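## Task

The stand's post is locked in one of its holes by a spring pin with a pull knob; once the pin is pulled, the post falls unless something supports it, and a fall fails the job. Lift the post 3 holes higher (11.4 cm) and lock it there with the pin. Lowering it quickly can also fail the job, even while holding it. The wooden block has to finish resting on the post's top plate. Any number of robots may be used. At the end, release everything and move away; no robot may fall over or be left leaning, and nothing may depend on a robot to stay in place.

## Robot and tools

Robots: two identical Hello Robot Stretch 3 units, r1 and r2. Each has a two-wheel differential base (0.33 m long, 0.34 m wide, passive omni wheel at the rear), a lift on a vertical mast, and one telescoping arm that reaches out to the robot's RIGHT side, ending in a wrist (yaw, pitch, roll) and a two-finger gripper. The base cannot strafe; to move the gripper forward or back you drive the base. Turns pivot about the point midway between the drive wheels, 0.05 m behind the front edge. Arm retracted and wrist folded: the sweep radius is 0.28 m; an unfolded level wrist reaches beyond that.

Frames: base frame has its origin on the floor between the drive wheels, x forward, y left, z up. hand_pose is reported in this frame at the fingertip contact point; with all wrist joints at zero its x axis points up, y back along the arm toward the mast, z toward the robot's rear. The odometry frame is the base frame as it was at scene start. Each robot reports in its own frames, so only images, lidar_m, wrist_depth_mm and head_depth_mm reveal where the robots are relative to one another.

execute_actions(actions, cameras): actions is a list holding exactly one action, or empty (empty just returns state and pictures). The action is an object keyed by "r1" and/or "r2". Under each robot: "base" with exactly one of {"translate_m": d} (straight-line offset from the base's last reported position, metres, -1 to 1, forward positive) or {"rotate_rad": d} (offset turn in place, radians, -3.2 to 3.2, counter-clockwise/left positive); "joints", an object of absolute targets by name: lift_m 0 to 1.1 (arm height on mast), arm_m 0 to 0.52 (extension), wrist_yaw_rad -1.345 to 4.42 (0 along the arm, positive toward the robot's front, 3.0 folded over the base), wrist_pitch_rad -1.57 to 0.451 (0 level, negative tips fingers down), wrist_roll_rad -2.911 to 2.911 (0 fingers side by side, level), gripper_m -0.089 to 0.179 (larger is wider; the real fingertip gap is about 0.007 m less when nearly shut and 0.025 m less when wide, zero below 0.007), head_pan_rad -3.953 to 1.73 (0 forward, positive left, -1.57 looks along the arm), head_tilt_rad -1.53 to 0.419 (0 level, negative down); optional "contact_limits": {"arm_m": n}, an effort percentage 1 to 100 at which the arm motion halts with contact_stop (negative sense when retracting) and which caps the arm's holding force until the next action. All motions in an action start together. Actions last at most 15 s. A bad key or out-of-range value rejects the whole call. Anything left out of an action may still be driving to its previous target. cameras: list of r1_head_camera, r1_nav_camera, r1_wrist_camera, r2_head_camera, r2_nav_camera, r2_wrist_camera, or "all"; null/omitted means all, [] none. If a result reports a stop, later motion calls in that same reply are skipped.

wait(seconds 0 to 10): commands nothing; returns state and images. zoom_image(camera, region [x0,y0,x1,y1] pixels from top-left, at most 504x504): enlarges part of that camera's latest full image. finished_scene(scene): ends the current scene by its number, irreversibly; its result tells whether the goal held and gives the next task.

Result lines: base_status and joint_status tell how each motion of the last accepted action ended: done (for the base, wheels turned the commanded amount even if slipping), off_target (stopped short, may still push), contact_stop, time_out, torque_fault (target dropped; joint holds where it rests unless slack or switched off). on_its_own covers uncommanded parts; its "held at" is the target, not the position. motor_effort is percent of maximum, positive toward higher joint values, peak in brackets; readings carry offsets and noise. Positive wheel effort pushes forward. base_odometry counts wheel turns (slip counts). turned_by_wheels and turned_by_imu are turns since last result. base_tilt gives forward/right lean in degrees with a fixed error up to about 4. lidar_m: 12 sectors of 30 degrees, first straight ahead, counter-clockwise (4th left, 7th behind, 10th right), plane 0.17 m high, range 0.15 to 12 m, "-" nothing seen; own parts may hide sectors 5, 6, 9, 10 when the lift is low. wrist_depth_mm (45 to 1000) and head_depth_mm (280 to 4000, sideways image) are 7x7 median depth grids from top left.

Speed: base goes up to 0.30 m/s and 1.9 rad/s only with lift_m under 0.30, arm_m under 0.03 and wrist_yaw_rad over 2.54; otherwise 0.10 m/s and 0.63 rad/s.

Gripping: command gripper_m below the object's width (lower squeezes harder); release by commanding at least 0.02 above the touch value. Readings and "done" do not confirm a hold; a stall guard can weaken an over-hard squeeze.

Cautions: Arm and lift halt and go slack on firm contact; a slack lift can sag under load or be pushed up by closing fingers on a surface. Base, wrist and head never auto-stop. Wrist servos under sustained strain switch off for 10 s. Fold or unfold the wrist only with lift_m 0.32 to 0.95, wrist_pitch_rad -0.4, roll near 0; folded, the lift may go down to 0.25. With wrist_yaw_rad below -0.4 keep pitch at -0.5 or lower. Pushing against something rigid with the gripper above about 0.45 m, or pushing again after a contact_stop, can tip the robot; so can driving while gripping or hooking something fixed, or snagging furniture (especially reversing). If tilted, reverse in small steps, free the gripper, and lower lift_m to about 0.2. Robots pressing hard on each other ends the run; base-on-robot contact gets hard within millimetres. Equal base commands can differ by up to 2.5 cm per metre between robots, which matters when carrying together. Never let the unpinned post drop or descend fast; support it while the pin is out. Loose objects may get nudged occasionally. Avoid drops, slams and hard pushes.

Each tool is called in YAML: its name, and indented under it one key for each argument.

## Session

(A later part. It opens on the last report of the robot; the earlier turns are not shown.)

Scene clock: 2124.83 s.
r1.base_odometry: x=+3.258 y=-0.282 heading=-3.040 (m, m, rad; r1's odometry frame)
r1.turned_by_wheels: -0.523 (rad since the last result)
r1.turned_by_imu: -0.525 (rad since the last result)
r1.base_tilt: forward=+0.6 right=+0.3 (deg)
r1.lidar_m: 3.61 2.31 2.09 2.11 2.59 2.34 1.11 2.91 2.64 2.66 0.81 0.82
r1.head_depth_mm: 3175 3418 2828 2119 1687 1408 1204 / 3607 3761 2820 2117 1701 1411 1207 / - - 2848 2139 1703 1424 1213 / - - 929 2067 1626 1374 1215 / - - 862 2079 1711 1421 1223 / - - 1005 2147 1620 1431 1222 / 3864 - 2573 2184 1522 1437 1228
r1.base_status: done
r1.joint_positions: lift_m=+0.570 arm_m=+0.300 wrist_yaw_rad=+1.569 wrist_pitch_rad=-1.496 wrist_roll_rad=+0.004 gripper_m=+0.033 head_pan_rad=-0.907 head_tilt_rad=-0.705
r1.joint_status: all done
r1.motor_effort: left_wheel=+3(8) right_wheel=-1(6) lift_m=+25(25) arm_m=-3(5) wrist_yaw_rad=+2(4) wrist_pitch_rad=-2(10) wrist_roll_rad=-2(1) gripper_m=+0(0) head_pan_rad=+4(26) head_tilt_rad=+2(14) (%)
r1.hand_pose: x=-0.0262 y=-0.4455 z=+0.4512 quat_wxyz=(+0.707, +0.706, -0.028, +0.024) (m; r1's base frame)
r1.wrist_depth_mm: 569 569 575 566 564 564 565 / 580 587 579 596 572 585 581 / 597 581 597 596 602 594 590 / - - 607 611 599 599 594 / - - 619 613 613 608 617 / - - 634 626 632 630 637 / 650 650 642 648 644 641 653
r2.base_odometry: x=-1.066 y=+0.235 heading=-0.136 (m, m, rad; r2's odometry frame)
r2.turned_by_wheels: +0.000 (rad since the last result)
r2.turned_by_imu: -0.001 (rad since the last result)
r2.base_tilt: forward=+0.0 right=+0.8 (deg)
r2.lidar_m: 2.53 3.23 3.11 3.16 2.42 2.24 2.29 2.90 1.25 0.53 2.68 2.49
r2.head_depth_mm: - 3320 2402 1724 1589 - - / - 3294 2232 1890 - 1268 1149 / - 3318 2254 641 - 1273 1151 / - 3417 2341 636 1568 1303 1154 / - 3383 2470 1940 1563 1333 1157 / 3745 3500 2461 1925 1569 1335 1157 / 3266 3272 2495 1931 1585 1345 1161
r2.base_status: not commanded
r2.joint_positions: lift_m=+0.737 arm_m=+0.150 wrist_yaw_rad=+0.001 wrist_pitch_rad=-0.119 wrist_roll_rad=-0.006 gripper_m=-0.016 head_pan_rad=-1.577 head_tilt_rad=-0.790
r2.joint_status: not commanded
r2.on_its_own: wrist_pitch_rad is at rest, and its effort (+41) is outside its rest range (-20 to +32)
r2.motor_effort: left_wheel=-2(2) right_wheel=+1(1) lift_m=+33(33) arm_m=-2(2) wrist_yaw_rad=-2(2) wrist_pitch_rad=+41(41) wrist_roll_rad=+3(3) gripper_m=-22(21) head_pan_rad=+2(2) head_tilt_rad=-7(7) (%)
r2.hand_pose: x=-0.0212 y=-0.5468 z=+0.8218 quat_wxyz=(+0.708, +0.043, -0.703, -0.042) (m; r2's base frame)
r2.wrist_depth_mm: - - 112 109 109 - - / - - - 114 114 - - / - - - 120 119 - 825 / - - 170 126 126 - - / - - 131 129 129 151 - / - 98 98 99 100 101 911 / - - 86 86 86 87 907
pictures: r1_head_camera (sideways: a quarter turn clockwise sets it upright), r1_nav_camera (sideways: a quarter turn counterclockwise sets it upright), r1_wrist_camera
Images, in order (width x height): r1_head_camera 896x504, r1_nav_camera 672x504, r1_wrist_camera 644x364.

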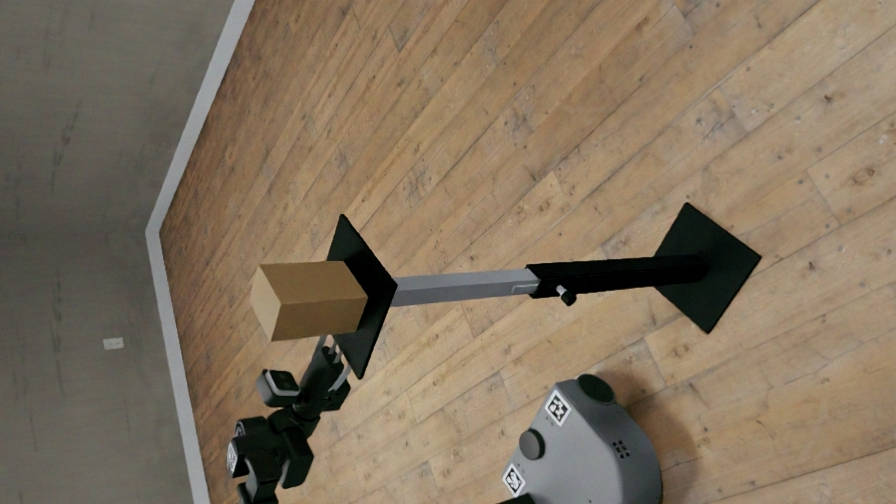

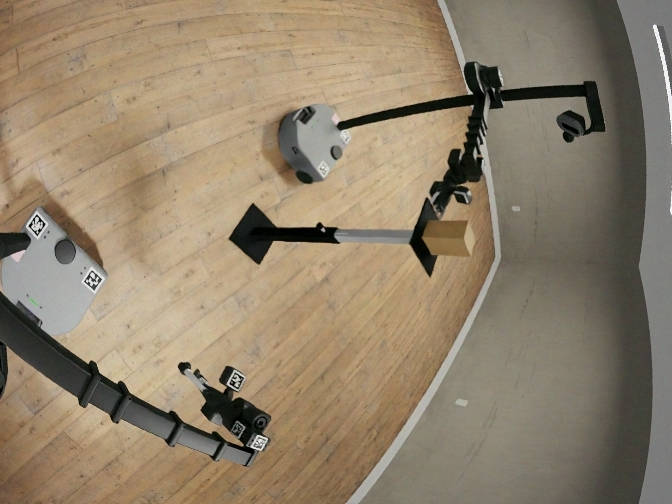

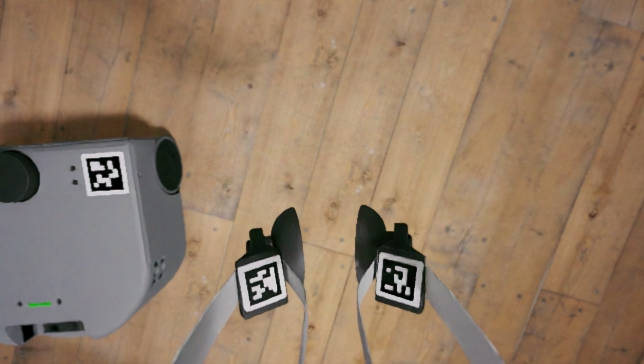

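execute_actions:
  actions:
    - {"r1": {"base": {"translate_m": 0.48}, "joints": {"arm_m": 0.397, "lift_m": 0.572, "wrist_pitch_rad": -1.2, "head_pan_rad": -1.4, "head_tilt_rad": -0.85}}}
  cameras: ["r1_wrist_camera", "r1_head_camera", "r2_head_camera"]

Scene clock: 2167.53 s.
r1.base_odometry: x=+2.780 y=-0.331 heading=-3.040 (m, m, rad; r1's odometry frame)
r1.turned_by_wheels: +0.000 (rad since the last result)
r1.turned_by_imu: +0.001 (rad since the last result)
r1.base_tilt: forward=+0.6 right=+0.3 (deg)
r1.lidar_m: 3.32 2.10 1.93 1.94 2.38 4.72 1.59 3.10 2.82 0.59 3.46 0.86
r1.head_depth_mm: 2568 2760 2202 1907 1516 1304 1154 / 2710 2879 2236 1903 1482 1311 1149 / 2868 2949 713 1765 1510 1305 1157 / 3065 2962 671 1690 1464 1292 1156 / 3245 3017 2252 1829 1541 1324 1162 / 3468 3037 724 1852 1547 1306 1161 / 3769 3054 678 1859 1554 1197 1168
r1.base_status: done
r1.joint_positions: lift_m=+0.572 arm_m=+0.397 wrist_yaw_rad=+1.569 wrist_pitch_rad=-1.207 wrist_roll_rad=+0.004 gripper_m=+0.033 head_pan_rad=-1.393 head_tilt_rad=-0.839
r1.joint_status: all done
r1.motor_effort: left_wheel=+2(7) right_wheel=-2(2) lift_m=+24(25) arm_m=+4(4) wrist_yaw_rad=+2(2) wrist_pitch_rad=+3(2) wrist_roll_rad=-2(3) gripper_m=+0(0) head_pan_rad=-3(33) head_tilt_rad=-6(23) (%)
r1.hand_pose: x=+0.0472 y=-0.5421 z=+0.4625 quat_wxyz=(+0.696, +0.695, -0.130, +0.125) (m; r1's base frame)
r1.wrist_depth_mm: 685 680 676 692 672 83 83 / 674 670 669 654 132 106 645 / 653 652 654 659 161 616 644 / 637 639 630 637 594 620 614 / 627 618 620 608 607 601 590 / - 608 595 594 592 590 584 / - 592 578 578 575 568 578
r2.base_odometry: x=-1.066 y=+0.235 heading=-0.136 (m, m, rad; r2's odometry frame)
r2.turned_by_wheels: +0.000 (rad since the last result)
r2.turned_by_imu: -0.002 (rad since the last result)
r2.base_tilt: forward=+0.0 right=+0.8 (deg)
r2.lidar_m: 2.53 3.21 3.12 3.16 2.42 2.23 2.29 0.85 0.85 0.53 2.68 2.49
r2.head_depth_mm: - 3366 2399 1886 1585 - - / - 3308 2426 1871 - 1268 1148 / - 3312 2336 641 - 1264 1148 / - 3401 2355 636 1556 1300 1152 / - 3432 2448 1916 1572 1326 1154 / 3725 3442 2463 1930 1582 1341 1157 / 3249 3241 2509 1937 1586 1333 1167
r2.base_status: not commanded
r2.joint_positions: lift_m=+0.737 arm_m=+0.150 wrist_yaw_rad=+0.001 wrist_pitch_rad=-0.119 wrist_roll_rad=-0.006 gripper_m=-0.016 head_pan_rad=-1.577 head_tilt_rad=-0.790
r2.joint_status: not commanded
r2.on_its_own: wrist_pitch_rad is at rest, and its effort (+41) is outside its rest range (-20 to +32)
r2.motor_effort: left_wheel=-2(2) right_wheel=+2(1) lift_m=+33(33) arm_m=-2(2) wrist_yaw_rad=-2(2) wrist_pitch_rad=+41(41) wrist_roll_rad=+3(3) gripper_m=-22(21) head_pan_rad=+2(2) head_tilt_rad=-6(6) (%)
r2.hand_pose: x=-0.0212 y=-0.5468 z=+0.8218 quat_wxyz=(+0.708, +0.043, -0.703, -0.042) (m; r2's base frame)
r2.wrist_depth_mm: - - 111 109 109 - - / - - - 114 114 - - / - - - 120 119 - - / - - 171 125 126 - - / - - 131 129 129 151 - / - 98 98 99 101 101 - / - - 86 85 86 87 -
pictures: r1_head_camera (sideways: a quarter turn clockwise sets it upright), r1_wrist_camera, r2_head_camera (sideways: a quarter turn clockwise sets it upright)
Images, in order (width x height): r1_head_camera 896x504, r1_wrist_camera 644x364, r2_head_camera 896x504.

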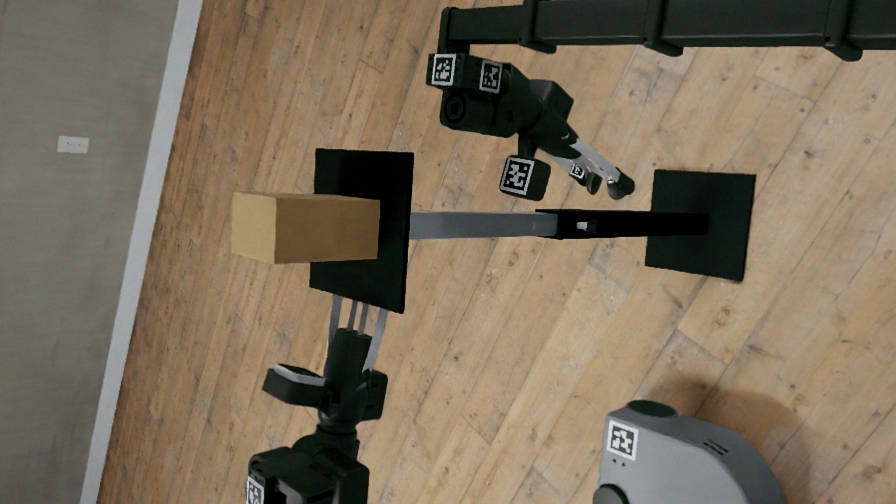

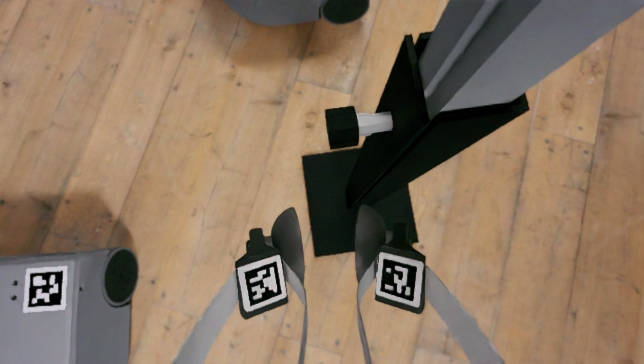

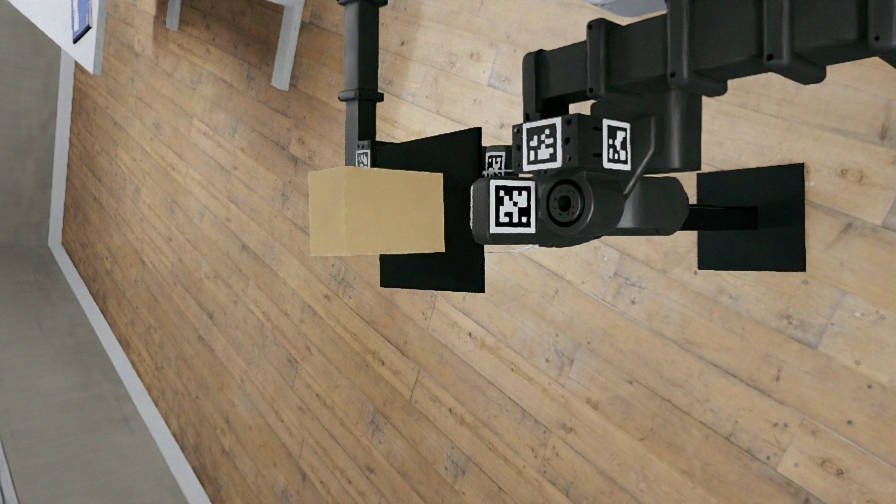

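zoom_image:
  camera: "r1_wrist_camera"
  region: [240, 60, 480, 280]

Region (240, 60, 480, 280) of r1_wrist_camera's 644x364 image, scaled by 2.100; it fills the top 462 rows of this view, and the rest is white.

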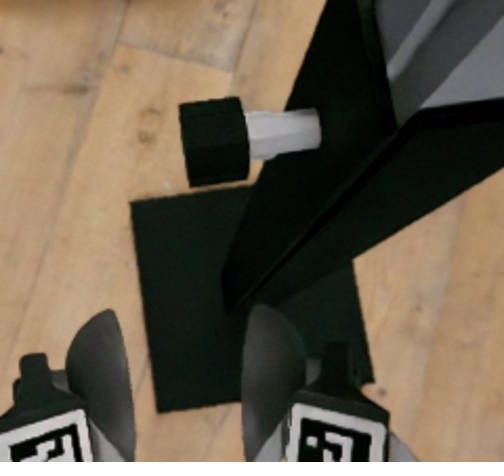

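execute_actions:
  actions:
    - {"r1": {"base": {"translate_m": 0.028}, "joints": {"arm_m": 0.402}}}
  cameras: ["r1_wrist_camera", "r1_head_camera"]

zoom_image:
  camera: "r1_wrist_camera"
  region: [240, 100, 480, 300]

zoom_image:
  camera: "r1_head_camera"
  region: [420, 60, 700, 270]

Scene clock: 2192.57 s.
r1.base_odometry: x=+2.752 y=-0.334 heading=-3.039 (m, m, rad; r1's odometry frame)
r1.turned_by_wheels: +0.000 (rad since the last result)
r1.turned_by_imu: +0.000 (rad since the last result)
r1.base_tilt: forward=+0.6 right=+0.3 (deg)
r1.lidar_m: 3.30 2.09 1.92 1.94 2.37 4.65 1.62 3.11 2.83 0.58 0.84 0.83
r1.head_depth_mm: 2591 2783 2208 1890 1512 1304 1154 / 2718 2894 2221 1862 1486 1304 1151 / 2873 2918 659 834 1104 1282 1153 / 3044 2958 760 1775 1529 1310 1160 / 3255 2995 2058 1840 1537 1322 1165 / 3520 3021 736 1846 1551 1276 1168 / 3767 3053 649 1844 1550 1182 1167
r1.base_status: done
r1.joint_positions: lift_m=+0.572 arm_m=+0.402 wrist_yaw_rad=+1.569 wrist_pitch_rad=-1.207 wrist_roll_rad=+0.004 gripper_m=+0.033 head_pan_rad=-1.393 head_tilt_rad=-0.839
r1.joint_status: all done
r1.motor_effort: left_wheel=+2(6) right_wheel=-3(4) lift_m=+24(25) arm_m=+4(3) wrist_yaw_rad=+2(2) wrist_pitch_rad=+3(3) wrist_roll_rad=-2(2) gripper_m=+0(0) head_pan_rad=-3(3) head_tilt_rad=-6(6) (%)
r1.hand_pose: x=+0.0472 y=-0.5470 z=+0.4625 quat_wxyz=(+0.696, +0.695, -0.130, +0.125) (m; r1's base frame)
r1.wrist_depth_mm: 698 691 682 614 662 70 51 / 674 664 660 656 659 73 51 / 641 646 647 636 131 77 72 / 627 631 628 608 145 158 604 / 619 616 611 594 599 599 605 / - 595 604 587 585 589 584 / - 584 579 585 583 571 562
r2.base_odometry: x=-1.066 y=+0.235 heading=-0.136 (m, m, rad; r2's odometry frame)
r2.turned_by_wheels: +0.000 (rad since the last result)
r2.turned_by_imu: -0.001 (rad since the last result)
r2.base_tilt: forward=+0.0 right=+0.8 (deg)
r2.lidar_m: 2.53 3.21 3.12 3.16 2.42 2.23 2.29 0.83 0.85 0.53 2.68 2.49
r2.head_depth_mm: - 3278 2405 1884 1587 - - / - 3352 2418 1839 - 1266 1154 / - 3361 2331 642 - 1269 1152 / - 3385 2329 637 1573 1294 1154 / - 3340 2436 1909 1570 1338 1161 / 3809 3453 2476 1940 1574 1336 1163 / 3293 3317 2437 1942 1586 1336 1166
r2.base_status: not commanded
r2.joint_positions: lift_m=+0.737 arm_m=+0.150 wrist_yaw_rad=+0.001 wrist_pitch_rad=-0.119 wrist_roll_rad=-0.006 gripper_m=-0.016 head_pan_rad=-1.577 head_tilt_rad=-0.790
r2.joint_status: not commanded
r2.on_its_own: wrist_pitch_rad is at rest, and its effort (+41) is outside its rest range (-20 to +32)
r2.motor_effort: left_wheel=-2(2) right_wheel=+1(1) lift_m=+33(33) arm_m=-2(2) wrist_yaw_rad=-1(1) wrist_pitch_rad=+41(41) wrist_roll_rad=+3(3) gripper_m=-22(23) head_pan_rad=+3(2) head_tilt_rad=-7(7) (%)
r2.hand_pose: x=-0.0212 y=-0.5468 z=+0.8218 quat_wxyz=(+0.708, +0.043, -0.703, -0.042) (m; r2's base frame)
r2.wrist_depth_mm: - - 112 109 109 - - / - - - 114 114 - - / - - - 119 120 - - / - - 172 126 127 - - / - - 130 129 129 150 333 / - 97 98 100 100 102 - / - - 86 86 86 87 -
pictures: r1_head_camera (sideways: a quarter turn clockwise sets it upright), r1_wrist_camera
Images, in order (width x height): r1_head_camera 896x504, r1_wrist_camera 644x364.

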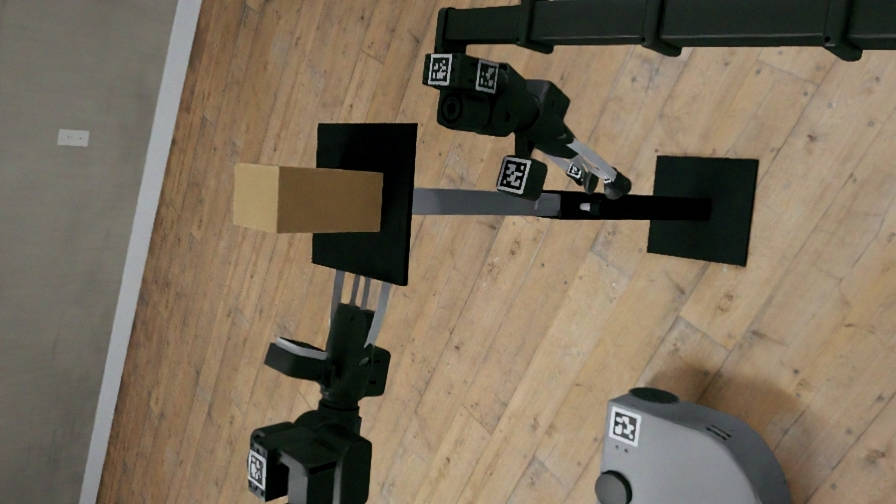

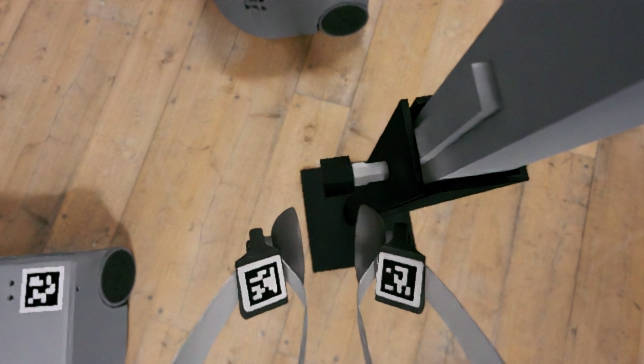

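Region (240, 100, 480, 300) of r1_wrist_camera's 644x364 image, scaled by 2.100.

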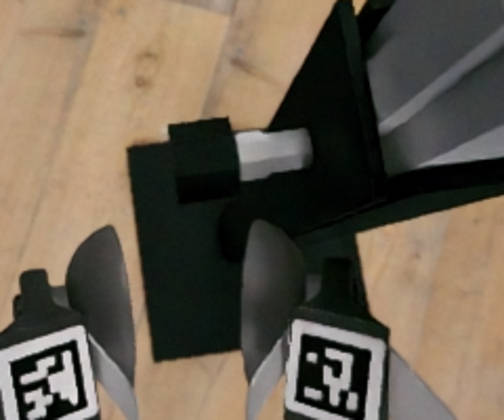

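Region (420, 60, 700, 270) of r1_head_camera's 896x504 image, scaled by 1.800, with more detail than that image has; it fills the top 378 rows of this view, and the rest is white.

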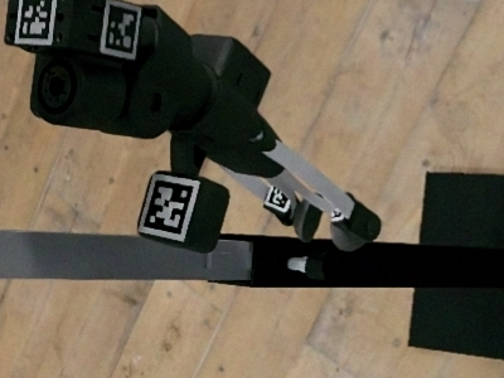

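execute_actions:
  actions:
    - {"r1": {"base": {"translate_m": 0.010}}}
  cameras: ["r1_wrist_camera", "r1_head_camera"]

zoom_image:
  camera: "r1_wrist_camera"
  region: [240, 100, 480, 300]

zoom_image:
  camera: "r1_head_camera"
  region: [480, 120, 680, 250]

Scene clock: 2200.43 s.
r1.base_odometry: x=+2.742 y=-0.335 heading=-3.039 (m, m, rad; r1's odometry frame)
r1.turned_by_wheels: +0.000 (rad since the last result)
r1.turned_by_imu: +0.000 (rad since the last result)
r1.base_tilt: forward=+0.6 right=+0.3 (deg)
r1.lidar_m: 3.30 2.09 1.92 1.93 2.36 4.65 1.62 3.10 2.83 0.58 0.83 0.83
r1.head_depth_mm: 2556 2778 2220 1900 1521 1307 1161 / 2704 2891 2223 1855 1478 1306 1148 / 2888 2927 641 1667 1427 1278 1150 / 3056 2949 2059 1768 1534 1307 1159 / 3266 2976 736 1837 1535 1329 1163 / 3526 3011 729 1840 1545 1277 1166 / 3762 3068 635 1856 1545 1172 1163
r1.base_status: done
r1.joint_positions: lift_m=+0.572 arm_m=+0.402 wrist_yaw_rad=+1.569 wrist_pitch_rad=-1.210 wrist_roll_rad=+0.004 gripper_m=+0.033 head_pan_rad=-1.393 head_tilt_rad=-0.839
r1.joint_status: not commanded
r1.motor_effort: left_wheel=+1(6) right_wheel=+0(2) lift_m=+25(25) arm_m=+4(4) wrist_yaw_rad=+2(2) wrist_pitch_rad=+4(4) wrist_roll_rad=-2(2) gripper_m=+0(1) head_pan_rad=-3(3) head_tilt_rad=-6(6) (%)
r1.hand_pose: x=+0.0466 y=-0.5470 z=+0.4623 quat_wxyz=(+0.696, +0.696, -0.129, +0.125) (m; r1's base frame)
r1.wrist_depth_mm: 702 686 678 610 674 669 50 / 668 674 656 662 656 72 51 / 647 647 658 638 136 74 52 / 621 615 616 616 130 89 603 / 638 619 624 607 604 601 604 / - 589 604 595 591 594 584 / - 591 598 578 580 573 578
r2.base_odometry: x=-1.066 y=+0.235 heading=-0.136 (m, m, rad; r2's odometry frame)
r2.turned_by_wheels: +0.000 (rad since the last result)
r2.turned_by_imu: -0.001 (rad since the last result)
r2.base_tilt: forward=+0.0 right=+0.8 (deg)
r2.lidar_m: 2.52 3.21 3.11 3.17 2.42 2.24 2.30 0.82 2.37 0.53 2.68 2.50
r2.head_depth_mm: - 3321 2406 1817 1581 - - / - 3342 2432 1774 - 1261 1151 / - 3360 2345 641 - 1270 1151 / - 3347 2366 635 1562 1305 1153 / - 3425 2475 1928 1571 1328 1151 / 3785 3427 2477 1909 1575 1346 1157 / 3293 3346 2499 1926 1586 1351 1165
r2.base_status: not commanded
r2.joint_positions: lift_m=+0.737 arm_m=+0.150 wrist_yaw_rad=+0.001 wrist_pitch_rad=-0.119 wrist_roll_rad=-0.006 gripper_m=-0.016 head_pan_rad=-1.577 head_tilt_rad=-0.790
r2.joint_status: not commanded
r2.on_its_own: wrist_pitch_rad is at rest, and its effort (+42) is outside its rest range (-20 to +32)
r2.motor_effort: left_wheel=-2(2) right_wheel=+1(1) lift_m=+33(33) arm_m=-2(3) wrist_yaw_rad=-2(2) wrist_pitch_rad=+42(42) wrist_roll_rad=+3(3) gripper_m=-21(22) head_pan_rad=+2(2) head_tilt_rad=-6(6) (%)
r2.hand_pose: x=-0.0212 y=-0.5468 z=+0.8218 quat_wxyz=(+0.708, +0.043, -0.703, -0.042) (m; r2's base frame)
r2.wrist_depth_mm: - - 111 109 109 - - / - - - 114 114 - - / - - - 120 119 - - / - - 170 126 126 - - / - - 131 129 129 150 318 / - 98 98 99 100 101 - / - - 86 86 86 87 -
pictures: r1_head_camera (sideways: a quarter turn clockwise sets it upright), r1_wrist_camera
Images, in order (width x height): r1_head_camera 896x504, r1_wrist_camera 644x364.

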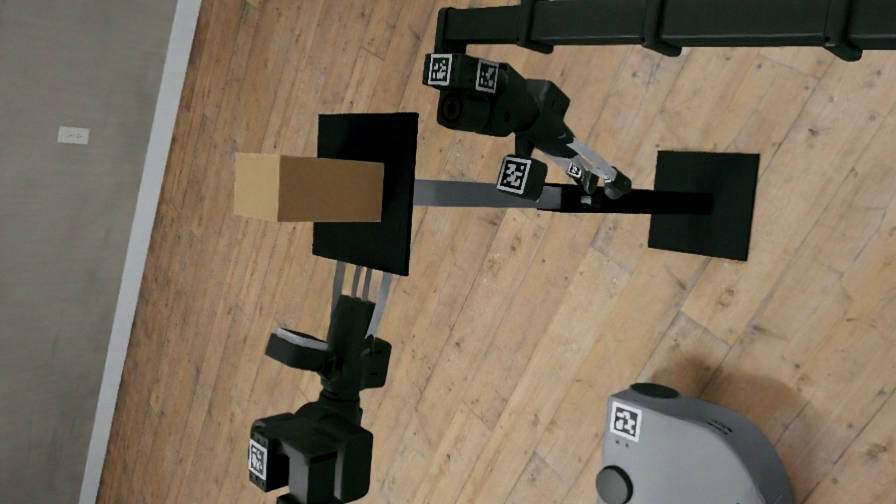

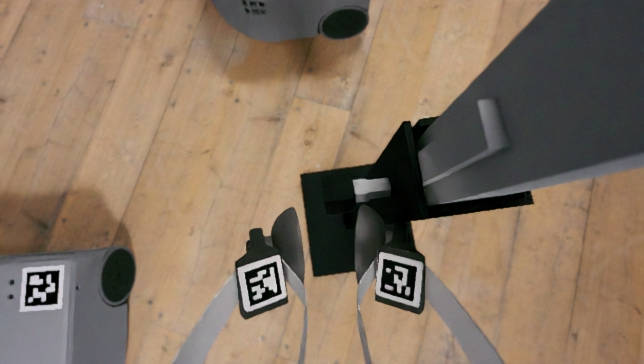

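Region (240, 100, 480, 300) of r1_wrist_camera's 644x364 image, scaled by 2.100.

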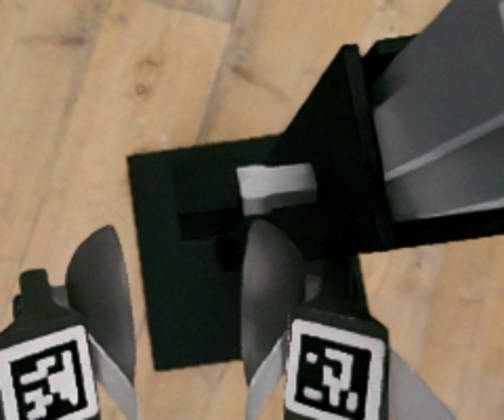

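Region (480, 120, 680, 250) of r1_head_camera's 896x504 image, scaled by 2.520, with more detail than that image has; it fills the top 328 rows of this view, and the rest is white.

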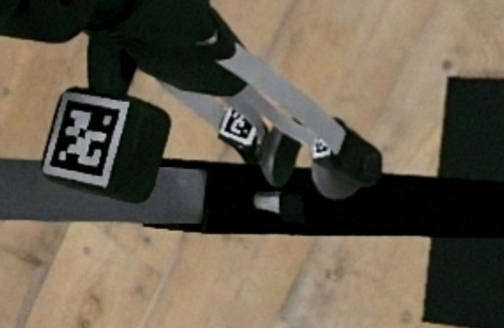

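execute_actions:
  actions:
    - {"r1": {"joints": {"arm_m": 0.394}}}
  cameras: ["r1_wrist_camera", "r1_head_camera"]

zoom_image:
  camera: "r1_wrist_camera"
  region: [240, 100, 480, 300]

Scene clock: 2210.33 s.
r1.base_odometry: x=+2.742 y=-0.335 heading=-3.039 (m, m, rad; r1's odometry frame)
r1.turned_by_wheels: +0.000 (rad since the last result)
r1.turned_by_imu: +0.000 (rad since the last result)
r1.base_tilt: forward=+0.7 right=+0.2 (deg)
r1.lidar_m: 3.30 2.09 1.92 1.93 2.37 4.66 1.62 3.11 2.83 0.58 0.83 0.83
r1.head_depth_mm: 2575 2770 2219 1902 1514 1303 1153 / 2707 2897 2241 1852 1466 1302 1150 / 2876 2942 640 1683 1057 1276 1150 / 3043 2987 2062 1786 1533 1310 1155 / 3264 2973 737 1834 1540 1320 1156 / 3528 3011 728 1849 1549 1278 1166 / 3744 3031 634 1860 1554 1165 1165
r1.base_status: not commanded
r1.joint_positions: lift_m=+0.572 arm_m=+0.394 wrist_yaw_rad=+1.569 wrist_pitch_rad=-1.209 wrist_roll_rad=+0.004 gripper_m=+0.033 head_pan_rad=-1.393 head_tilt_rad=-0.839
r1.joint_status: all done
r1.motor_effort: left_wheel=+2(2) right_wheel=-1(0) lift_m=+24(24) arm_m=-4(4) wrist_yaw_rad=+2(2) wrist_pitch_rad=+4(4) wrist_roll_rad=-2(2) gripper_m=-2(2) head_pan_rad=-3(3) head_tilt_rad=-6(6) (%)
r1.hand_pose: x=+0.0467 y=-0.5397 z=+0.4623 quat_wxyz=(+0.696, +0.696, -0.129, +0.125) (m; r1's base frame)
r1.wrist_depth_mm: 687 670 669 624 669 674 56 / 678 653 652 649 666 90 57 / 656 647 636 645 634 78 58 / 640 632 625 624 150 98 621 / 605 626 619 600 605 610 596 / - 595 591 595 - 599 588 / - 594 574 583 574 587 570
r2.base_odometry: x=-1.066 y=+0.235 heading=-0.136 (m, m, rad; r2's odometry frame)
r2.turned_by_wheels: +0.000 (rad since the last result)
r2.turned_by_imu: -0.001 (rad since the last result)
r2.base_tilt: forward=+0.0 right=+0.8 (deg)
r2.lidar_m: 2.53 3.22 3.12 3.16 2.42 2.23 2.29 0.82 2.37 0.53 2.68 2.50
r2.head_depth_mm: - 3304 2395 1831 1581 - - / - 3321 2428 1773 - 1273 1150 / - 3333 2310 641 - 1262 1154 / - 3406 2360 636 1560 1315 1151 / - 3456 2473 1905 1569 1332 1159 / 3850 3393 2461 1912 1571 1346 1157 / 3208 3268 2480 1933 1581 1343 1162
r2.base_status: not commanded
r2.joint_positions: lift_m=+0.737 arm_m=+0.150 wrist_yaw_rad=+0.001 wrist_pitch_rad=-0.119 wrist_roll_rad=-0.006 gripper_m=-0.016 head_pan_rad=-1.577 head_tilt_rad=-0.790
r2.joint_status: not commanded
r2.on_its_own: wrist_pitch_rad is at rest, and its effort (+42) is outside its rest range (-20 to +32)
r2.motor_effort: left_wheel=-2(2) right_wheel=+2(1) lift_m=+33(33) arm_m=-2(2) wrist_yaw_rad=-2(1) wrist_pitch_rad=+42(41) wrist_roll_rad=+3(3) gripper_m=-22(21) head_pan_rad=+2(2) head_tilt_rad=-6(6) (%)
r2.hand_pose: x=-0.0212 y=-0.5468 z=+0.8218 quat_wxyz=(+0.708, +0.043, -0.703, -0.042) (m; r2's base frame)
r2.wrist_depth_mm: - - 111 109 109 - - / - - - 114 114 - - / - - - 120 120 - - / - - 170 125 126 - - / - - 131 129 129 151 322 / - 98 98 99 100 102 - / - - 86 85 86 87 -
pictures: r1_head_camera (sideways: a quarter turn clockwise sets it upright), r1_wrist_camera
Images, in order (width x height): r1_head_camera 896x504, r1_wrist_camera 644x364.

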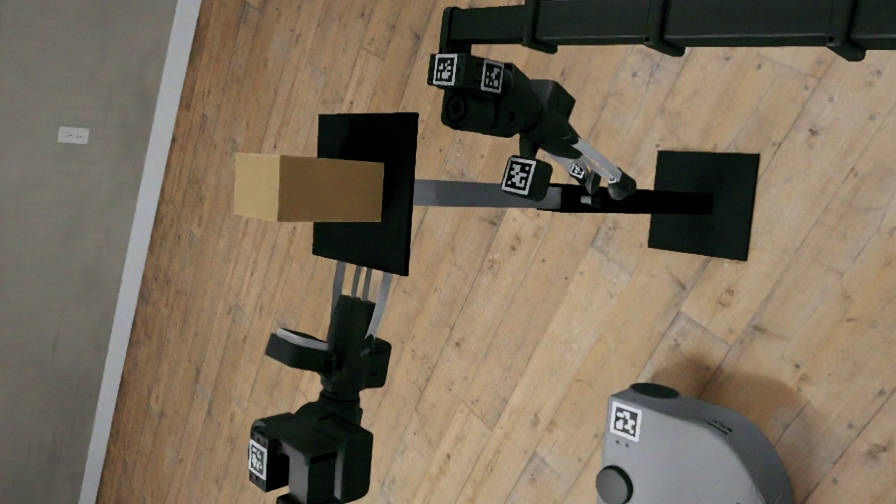

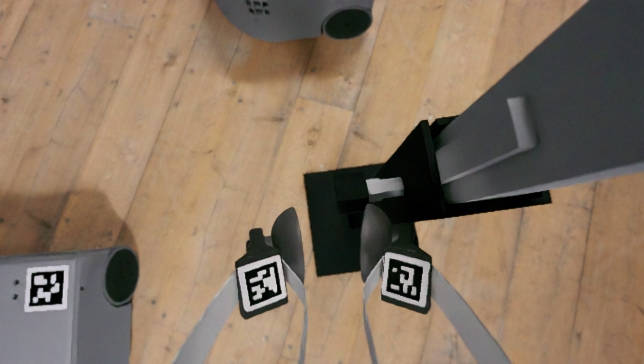

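Region (240, 100, 480, 300) of r1_wrist_camera's 644x364 image, scaled by 2.100.

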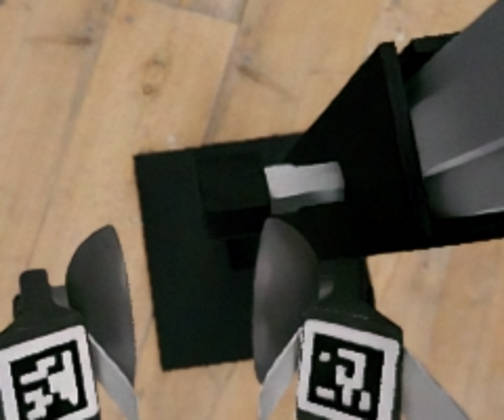

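execute_actions:
  actions:
    - {"r1": {"base": {"translate_m": 0.003}, "joints": {"arm_m": 0.388}}}
  cameras: ["r1_wrist_camera", "r1_head_camera"]

zoom_image:
  camera: "r1_wrist_camera"
  region: [240, 100, 480, 300]

Scene clock: 2217.20 s.
r1.base_odometry: x=+2.739 y=-0.335 heading=-3.039 (m, m, rad; r1's odometry frame)
r1.turned_by_wheels: +0.000 (rad since the last result)
r1.turned_by_imu: +0.000 (rad since the last result)
r1.base_tilt: forward=+0.5 right=+0.2 (deg)
r1.lidar_m: 3.29 2.09 1.91 1.93 2.37 4.64 1.63 3.12 2.83 0.58 0.83 0.83
r1.head_depth_mm: 2590 2781 2227 1888 1507 1291 1158 / 2713 2896 2230 1860 1477 1312 1152 / 2878 2941 638 855 1253 1274 1153 / 3084 2962 2051 1782 1530 1309 1158 / 3276 2996 736 1834 1548 1326 1159 / 3536 3007 730 1847 1551 1280 1163 / 3749 3052 628 1862 1547 1167 1163
r1.base_status: done
r1.joint_positions: lift_m=+0.572 arm_m=+0.388 wrist_yaw_rad=+1.565 wrist_pitch_rad=-1.216 wrist_roll_rad=+0.004 gripper_m=+0.033 head_pan_rad=-1.393 head_tilt_rad=-0.839
r1.joint_status: all done
r1.motor_effort: left_wheel=+0(5) right_wheel=+3(4) lift_m=+24(24) arm_m=-5(6) wrist_yaw_rad=+8(8) wrist_pitch_rad=+7(8) wrist_roll_rad=-2(2) gripper_m=-5(5) head_pan_rad=-3(3) head_tilt_rad=-5(6) (%)
r1.hand_pose: x=+0.0451 y=-0.5341 z=+0.4619 quat_wxyz=(+0.696, +0.696, -0.128, +0.121) (m; r1's base frame)
r1.wrist_depth_mm: 697 685 660 616 652 663 64 / 670 672 648 656 664 662 63 / 639 632 637 629 645 87 64 / 625 630 634 622 163 101 77 / 644 623 623 611 611 620 606 / - 611 609 589 - 590 590 / - 588 594 583 579 578 575
r2.base_odometry: x=-1.066 y=+0.235 heading=-0.136 (m, m, rad; r2's odometry frame)
r2.turned_by_wheels: +0.000 (rad since the last result)
r2.turned_by_imu: -0.001 (rad since the last result)
r2.base_tilt: forward=+0.0 right=+0.8 (deg)
r2.lidar_m: 2.52 3.21 3.12 3.15 2.43 2.23 2.29 0.82 2.37 0.53 2.68 2.49
r2.head_depth_mm: - 3320 2397 1830 1589 - - / - 3338 2395 1780 - 1265 1147 / - 3382 2334 642 - 1265 1149 / - 3376 2335 637 1561 1305 1156 / - 3414 2441 1920 1566 1329 1158 / 3681 3412 2454 1927 1559 1334 1156 / 3218 3207 2467 1934 1588 1343 1167
r2.base_status: not commanded
r2.joint_positions: lift_m=+0.737 arm_m=+0.150 wrist_yaw_rad=+0.001 wrist_pitch_rad=-0.119 wrist_roll_rad=-0.006 gripper_m=-0.016 head_pan_rad=-1.577 head_tilt_rad=-0.790
r2.joint_status: not commanded
r2.on_its_own: wrist_pitch_rad is at rest, and its effort (+41) is outside its rest range (-20 to +32)
r2.motor_effort: left_wheel=-2(2) right_wheel=+1(1) lift_m=+33(33) arm_m=-2(2) wrist_yaw_rad=-2(2) wrist_pitch_rad=+41(41) wrist_roll_rad=+3(4) gripper_m=-22(22) head_pan_rad=+2(2) head_tilt_rad=-6(6) (%)
r2.hand_pose: x=-0.0212 y=-0.5468 z=+0.8218 quat_wxyz=(+0.708, +0.043, -0.703, -0.042) (m; r2's base frame)
r2.wrist_depth_mm: - - 111 109 109 - - / - - - 114 114 - - / - - - 120 120 - - / - - 171 126 127 - - / - - 131 129 129 150 319 / - 98 98 99 100 102 - / - - 86 86 86 87 -
pictures: r1_head_camera (sideways: a quarter turn clockwise sets it upright), r1_wrist_camera
Images, in order (width x height): r1_head_camera 896x504, r1_wrist_camera 644x364.

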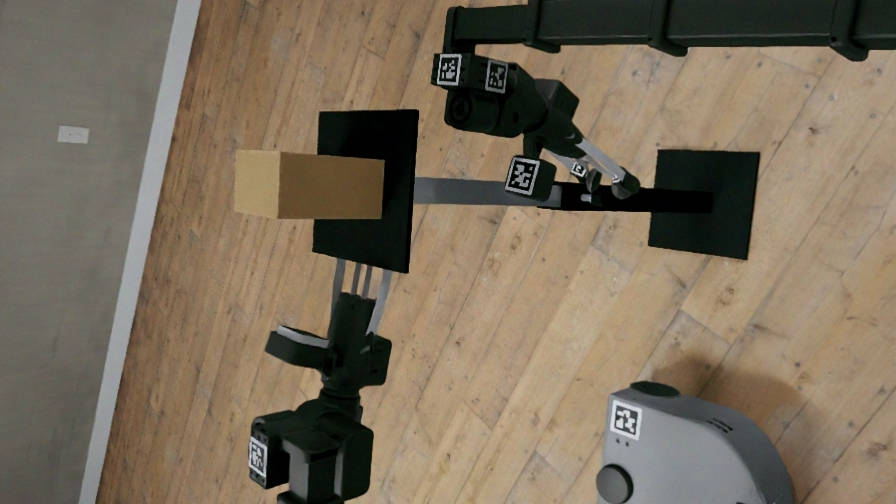

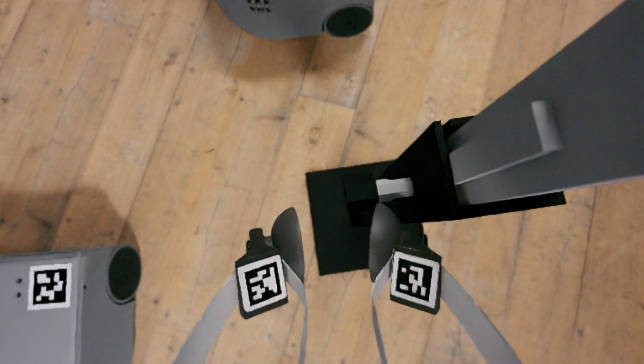

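Region (240, 100, 480, 300) of r1_wrist_camera's 644x364 image, scaled by 2.100.

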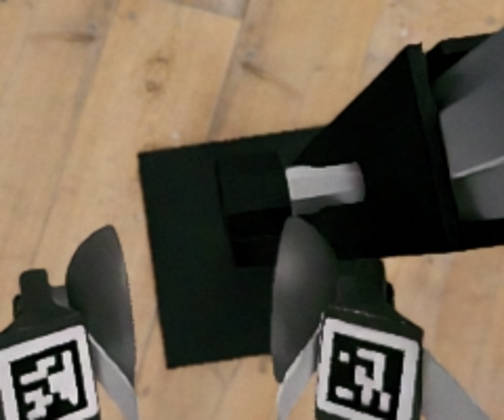

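execute_actions:
  actions:
    - {"r1": {"joints": {"arm_m": 0.380}}}
  cameras: ["r1_wrist_camera", "r1_head_camera"]

zoom_image:
  camera: "r1_wrist_camera"
  region: [240, 100, 480, 300]

Scene clock: 2223.60 s.
r1.base_odometry: x=+2.739 y=-0.335 heading=-3.039 (m, m, rad; r1's odometry frame)
r1.turned_by_wheels: +0.000 (rad since the last result)
r1.turned_by_imu: +0.000 (rad since the last result)
r1.base_tilt: forward=+0.6 right=+0.3 (deg)
r1.lidar_m: 3.28 2.09 1.91 1.93 2.36 4.65 1.62 3.12 2.83 0.58 0.83 0.82
r1.head_depth_mm: 2591 2800 2223 1867 1495 1296 1156 / 2720 2902 2233 1850 1452 1310 1151 / 2870 2937 639 857 1251 1272 1151 / 3052 2967 2064 1776 1532 1307 1157 / 3304 2996 736 1834 1541 1327 1158 / 3514 3029 729 1850 1545 1281 1165 / 3696 3036 629 1867 1550 1168 1164
r1.base_status: not commanded
r1.joint_positions: lift_m=+0.572 arm_m=+0.381 wrist_yaw_rad=+1.559 wrist_pitch_rad=-1.216 wrist_roll_rad=+0.004 gripper_m=+0.033 head_pan_rad=-1.393 head_tilt_rad=-0.839
r1.joint_status: all done
r1.on_its_own: wrist_yaw_rad is at rest, and its effort (+16) is outside its rest range (-12 to +12)
r1.motor_effort: left_wheel=-1(0) right_wheel=+2(2) lift_m=+24(24) arm_m=-7(8) wrist_yaw_rad=+16(15) wrist_pitch_rad=+7(7) wrist_roll_rad=-2(2) gripper_m=-9(9) head_pan_rad=-3(3) head_tilt_rad=-6(6) (%)
r1.hand_pose: x=+0.0450 y=-0.5266 z=+0.4619 quat_wxyz=(+0.697, +0.695, -0.130, +0.119) (m; r1's base frame)
r1.wrist_depth_mm: 683 676 661 625 675 668 662 / 680 650 652 655 662 665 70 / 652 637 648 634 635 99 72 / 632 627 619 622 164 112 86 / 619 625 621 593 605 609 600 / - 596 597 592 587 590 586 / - 586 588 578 576 575 563
r2.base_odometry: x=-1.066 y=+0.235 heading=-0.136 (m, m, rad; r2's odometry frame)
r2.turned_by_wheels: +0.000 (rad since the last result)
r2.turned_by_imu: -0.001 (rad since the last result)
r2.base_tilt: forward=+0.1 right=+0.8 (deg)
r2.lidar_m: 2.53 3.21 3.11 3.19 2.42 2.23 2.28 0.82 2.38 0.53 2.67 2.49
r2.head_depth_mm: - 3344 2383 1822 1590 - - / - 3291 2433 1768 - 1267 1146 / - 3381 2315 643 - 1264 1149 / - 3368 2346 636 1576 1301 1151 / - 3409 2442 1924 1563 1337 1151 / 3747 3408 2448 1929 1574 1330 1155 / 3280 3270 2474 1942 1582 1343 1170
r2.base_status: not commanded
r2.joint_positions: lift_m=+0.737 arm_m=+0.150 wrist_yaw_rad=+0.001 wrist_pitch_rad=-0.119 wrist_roll_rad=-0.006 gripper_m=-0.016 head_pan_rad=-1.577 head_tilt_rad=-0.790
r2.joint_status: not commanded
r2.on_its_own: wrist_pitch_rad is at rest, and its effort (+41) is outside its rest range (-20 to +32)
r2.motor_effort: left_wheel=-2(2) right_wheel=+1(1) lift_m=+33(33) arm_m=-2(2) wrist_yaw_rad=-2(2) wrist_pitch_rad=+41(41) wrist_roll_rad=+3(3) gripper_m=-22(21) head_pan_rad=+2(2) head_tilt_rad=-7(7) (%)
r2.hand_pose: x=-0.0212 y=-0.5468 z=+0.8218 quat_wxyz=(+0.708, +0.043, -0.703, -0.042) (m; r2's base frame)
r2.wrist_depth_mm: - - 111 110 109 - - / - - - 114 114 - - / - - - 119 119 - - / - - 171 125 126 - - / - - 131 129 129 151 320 / - 98 99 99 100 101 - / - - 86 86 86 87 -
pictures: r1_head_camera (sideways: a quarter turn clockwise sets it upright), r1_wrist_camera
Images, in order (width x height): r1_head_camera 896x504, r1_wrist_camera 644x364.

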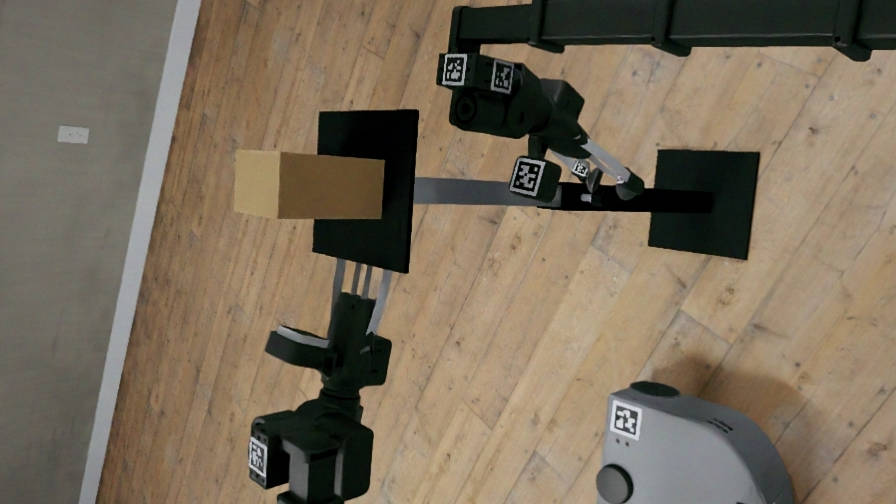

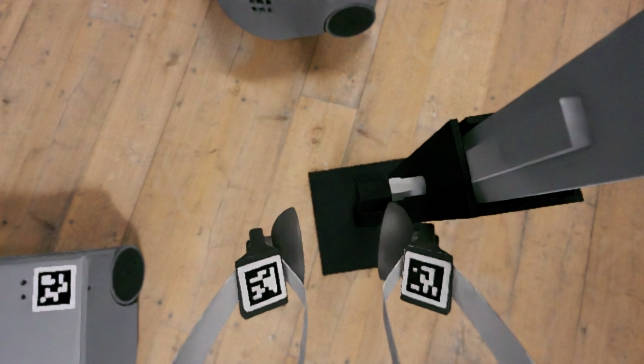

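Region (240, 100, 480, 300) of r1_wrist_camera's 644x364 image, scaled by 2.100.

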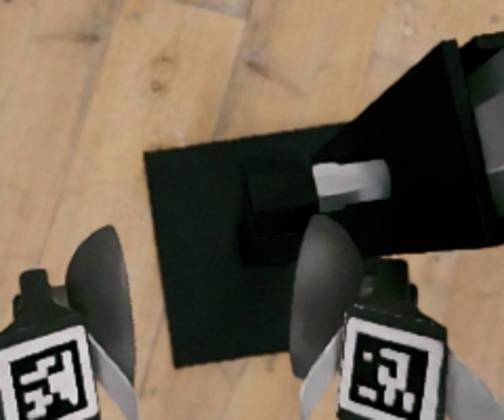

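execute_actions:
  actions:
    - {"r1": {"joints": {"arm_m": 0.372}}}
  cameras: ["r1_wrist_camera", "r1_head_camera"]

zoom_image:
  camera: "r1_wrist_camera"
  region: [270, 100, 510, 300]

Scene clock: 2229.67 s.
r1.base_odometry: x=+2.739 y=-0.335 heading=-3.039 (m, m, rad; r1's odometry frame)
r1.turned_by_wheels: +0.000 (rad since the last result)
r1.turned_by_imu: +0.000 (rad since the last result)
r1.base_tilt: forward=+0.6 right=+0.3 (deg)
r1.lidar_m: 3.29 2.09 1.92 1.92 2.36 4.66 1.62 3.12 2.83 0.58 0.83 0.82
r1.head_depth_mm: 2573 2776 2226 1869 1500 1289 1156 / 2733 2918 2223 1831 1450 1306 1152 / 2890 2967 639 858 1420 1276 1155 / 3066 2973 2058 1776 1532 1304 1155 / 3318 2987 735 1838 1531 1322 1161 / 3492 3038 729 1851 1544 1281 1163 / 3730 3019 629 1853 1553 1168 1171
r1.base_status: not commanded
r1.joint_positions: lift_m=+0.572 arm_m=+0.373 wrist_yaw_rad=+1.554 wrist_pitch_rad=-1.216 wrist_roll_rad=+0.004 gripper_m=+0.033 head_pan_rad=-1.393 head_tilt_rad=-0.839
r1.joint_status: all done
r1.on_its_own: wrist_yaw_rad is at rest, and its effort (+22) is outside its rest range (-12 to +12)
r1.motor_effort: left_wheel=+0(0) right_wheel=+2(3) lift_m=+24(24) arm_m=-8(9) wrist_yaw_rad=+22(22) wrist_pitch_rad=+7(7) wrist_roll_rad=-2(2) gripper_m=-12(12) head_pan_rad=-3(3) head_tilt_rad=-6(6) (%)
r1.hand_pose: x=+0.0451 y=-0.5190 z=+0.4619 quat_wxyz=(+0.697, +0.695, -0.132, +0.117) (m; r1's base frame)
r1.wrist_depth_mm: 696 685 672 617 669 649 667 / 663 669 651 636 657 650 77 / 654 638 639 640 648 116 75 / 632 627 632 625 170 122 95 / 608 607 614 601 598 604 599 / - 601 598 588 585 593 587 / - 596 570 584 574 565 572
r2.base_odometry: x=-1.066 y=+0.235 heading=-0.136 (m, m, rad; r2's odometry frame)
r2.turned_by_wheels: +0.000 (rad since the last result)
r2.turned_by_imu: -0.001 (rad since the last result)
r2.base_tilt: forward=+0.0 right=+0.8 (deg)
r2.lidar_m: 2.53 3.21 3.11 3.18 2.43 2.23 2.29 0.82 2.37 0.53 2.68 2.49
r2.head_depth_mm: - 3279 2389 1813 1586 - - / - 3362 2408 1775 - 1261 1142 / - 3299 2322 643 - 1269 1147 / - 3352 2355 637 1560 1306 1155 / - 3408 2462 1925 1572 1330 1152 / 3723 3402 2500 1936 1574 1339 1159 / 3242 3275 2480 1947 1574 1338 1162
r2.base_status: not commanded
r2.joint_positions: lift_m=+0.737 arm_m=+0.150 wrist_yaw_rad=+0.001 wrist_pitch_rad=-0.119 wrist_roll_rad=-0.006 gripper_m=-0.016 head_pan_rad=-1.577 head_tilt_rad=-0.790
r2.joint_status: not commanded
r2.on_its_own: wrist_pitch_rad is at rest, and its effort (+42) is outside its rest range (-20 to +32)
r2.motor_effort: left_wheel=-2(2) right_wheel=+2(1) lift_m=+33(33) arm_m=-2(2) wrist_yaw_rad=-2(2) wrist_pitch_rad=+42(41) wrist_roll_rad=+3(3) gripper_m=-22(22) head_pan_rad=+2(2) head_tilt_rad=-6(6) (%)
r2.hand_pose: x=-0.0212 y=-0.5468 z=+0.8218 quat_wxyz=(+0.708, +0.043, -0.703, -0.042) (m; r2's base frame)
r2.wrist_depth_mm: - - 111 109 109 - - / - - - 114 114 - - / - - - 119 119 - - / - - 171 125 126 - - / - - 131 129 129 151 318 / - 98 98 99 100 101 - / - - 86 86 86 87 -
pictures: r1_head_camera (sideways: a quarter turn clockwise sets it upright), r1_wrist_camera
Images, in order (width x height): r1_head_camera 896x504, r1_wrist_camera 644x364.

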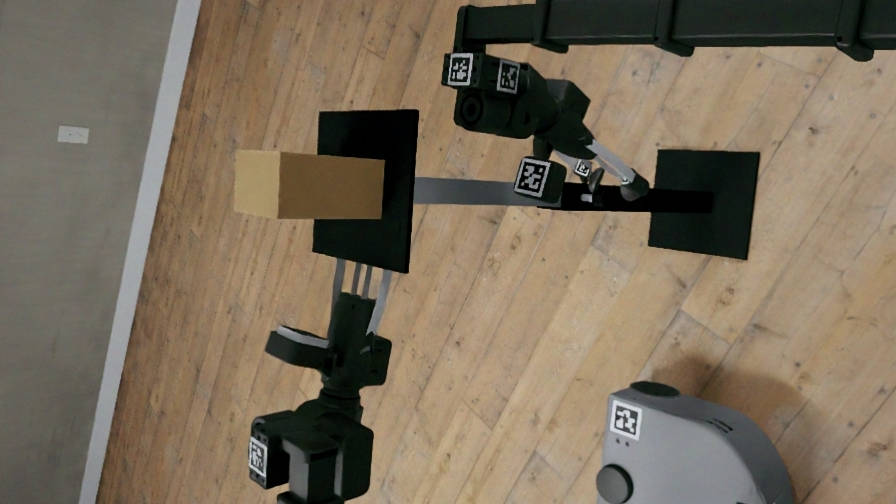

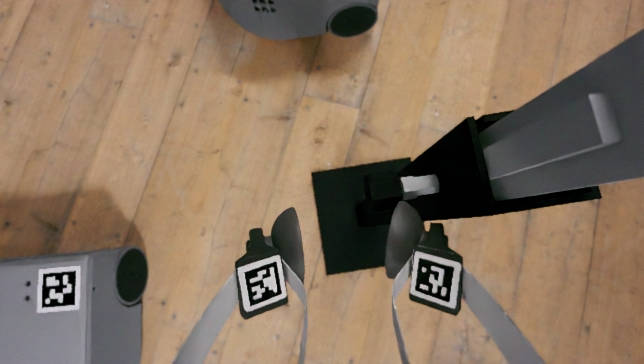

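Region (270, 100, 510, 300) of r1_wrist_camera's 644x364 image, scaled by 2.100.

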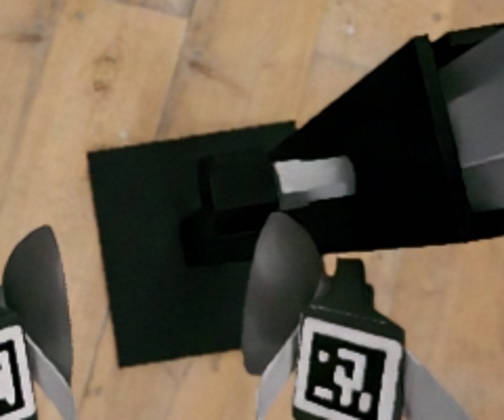

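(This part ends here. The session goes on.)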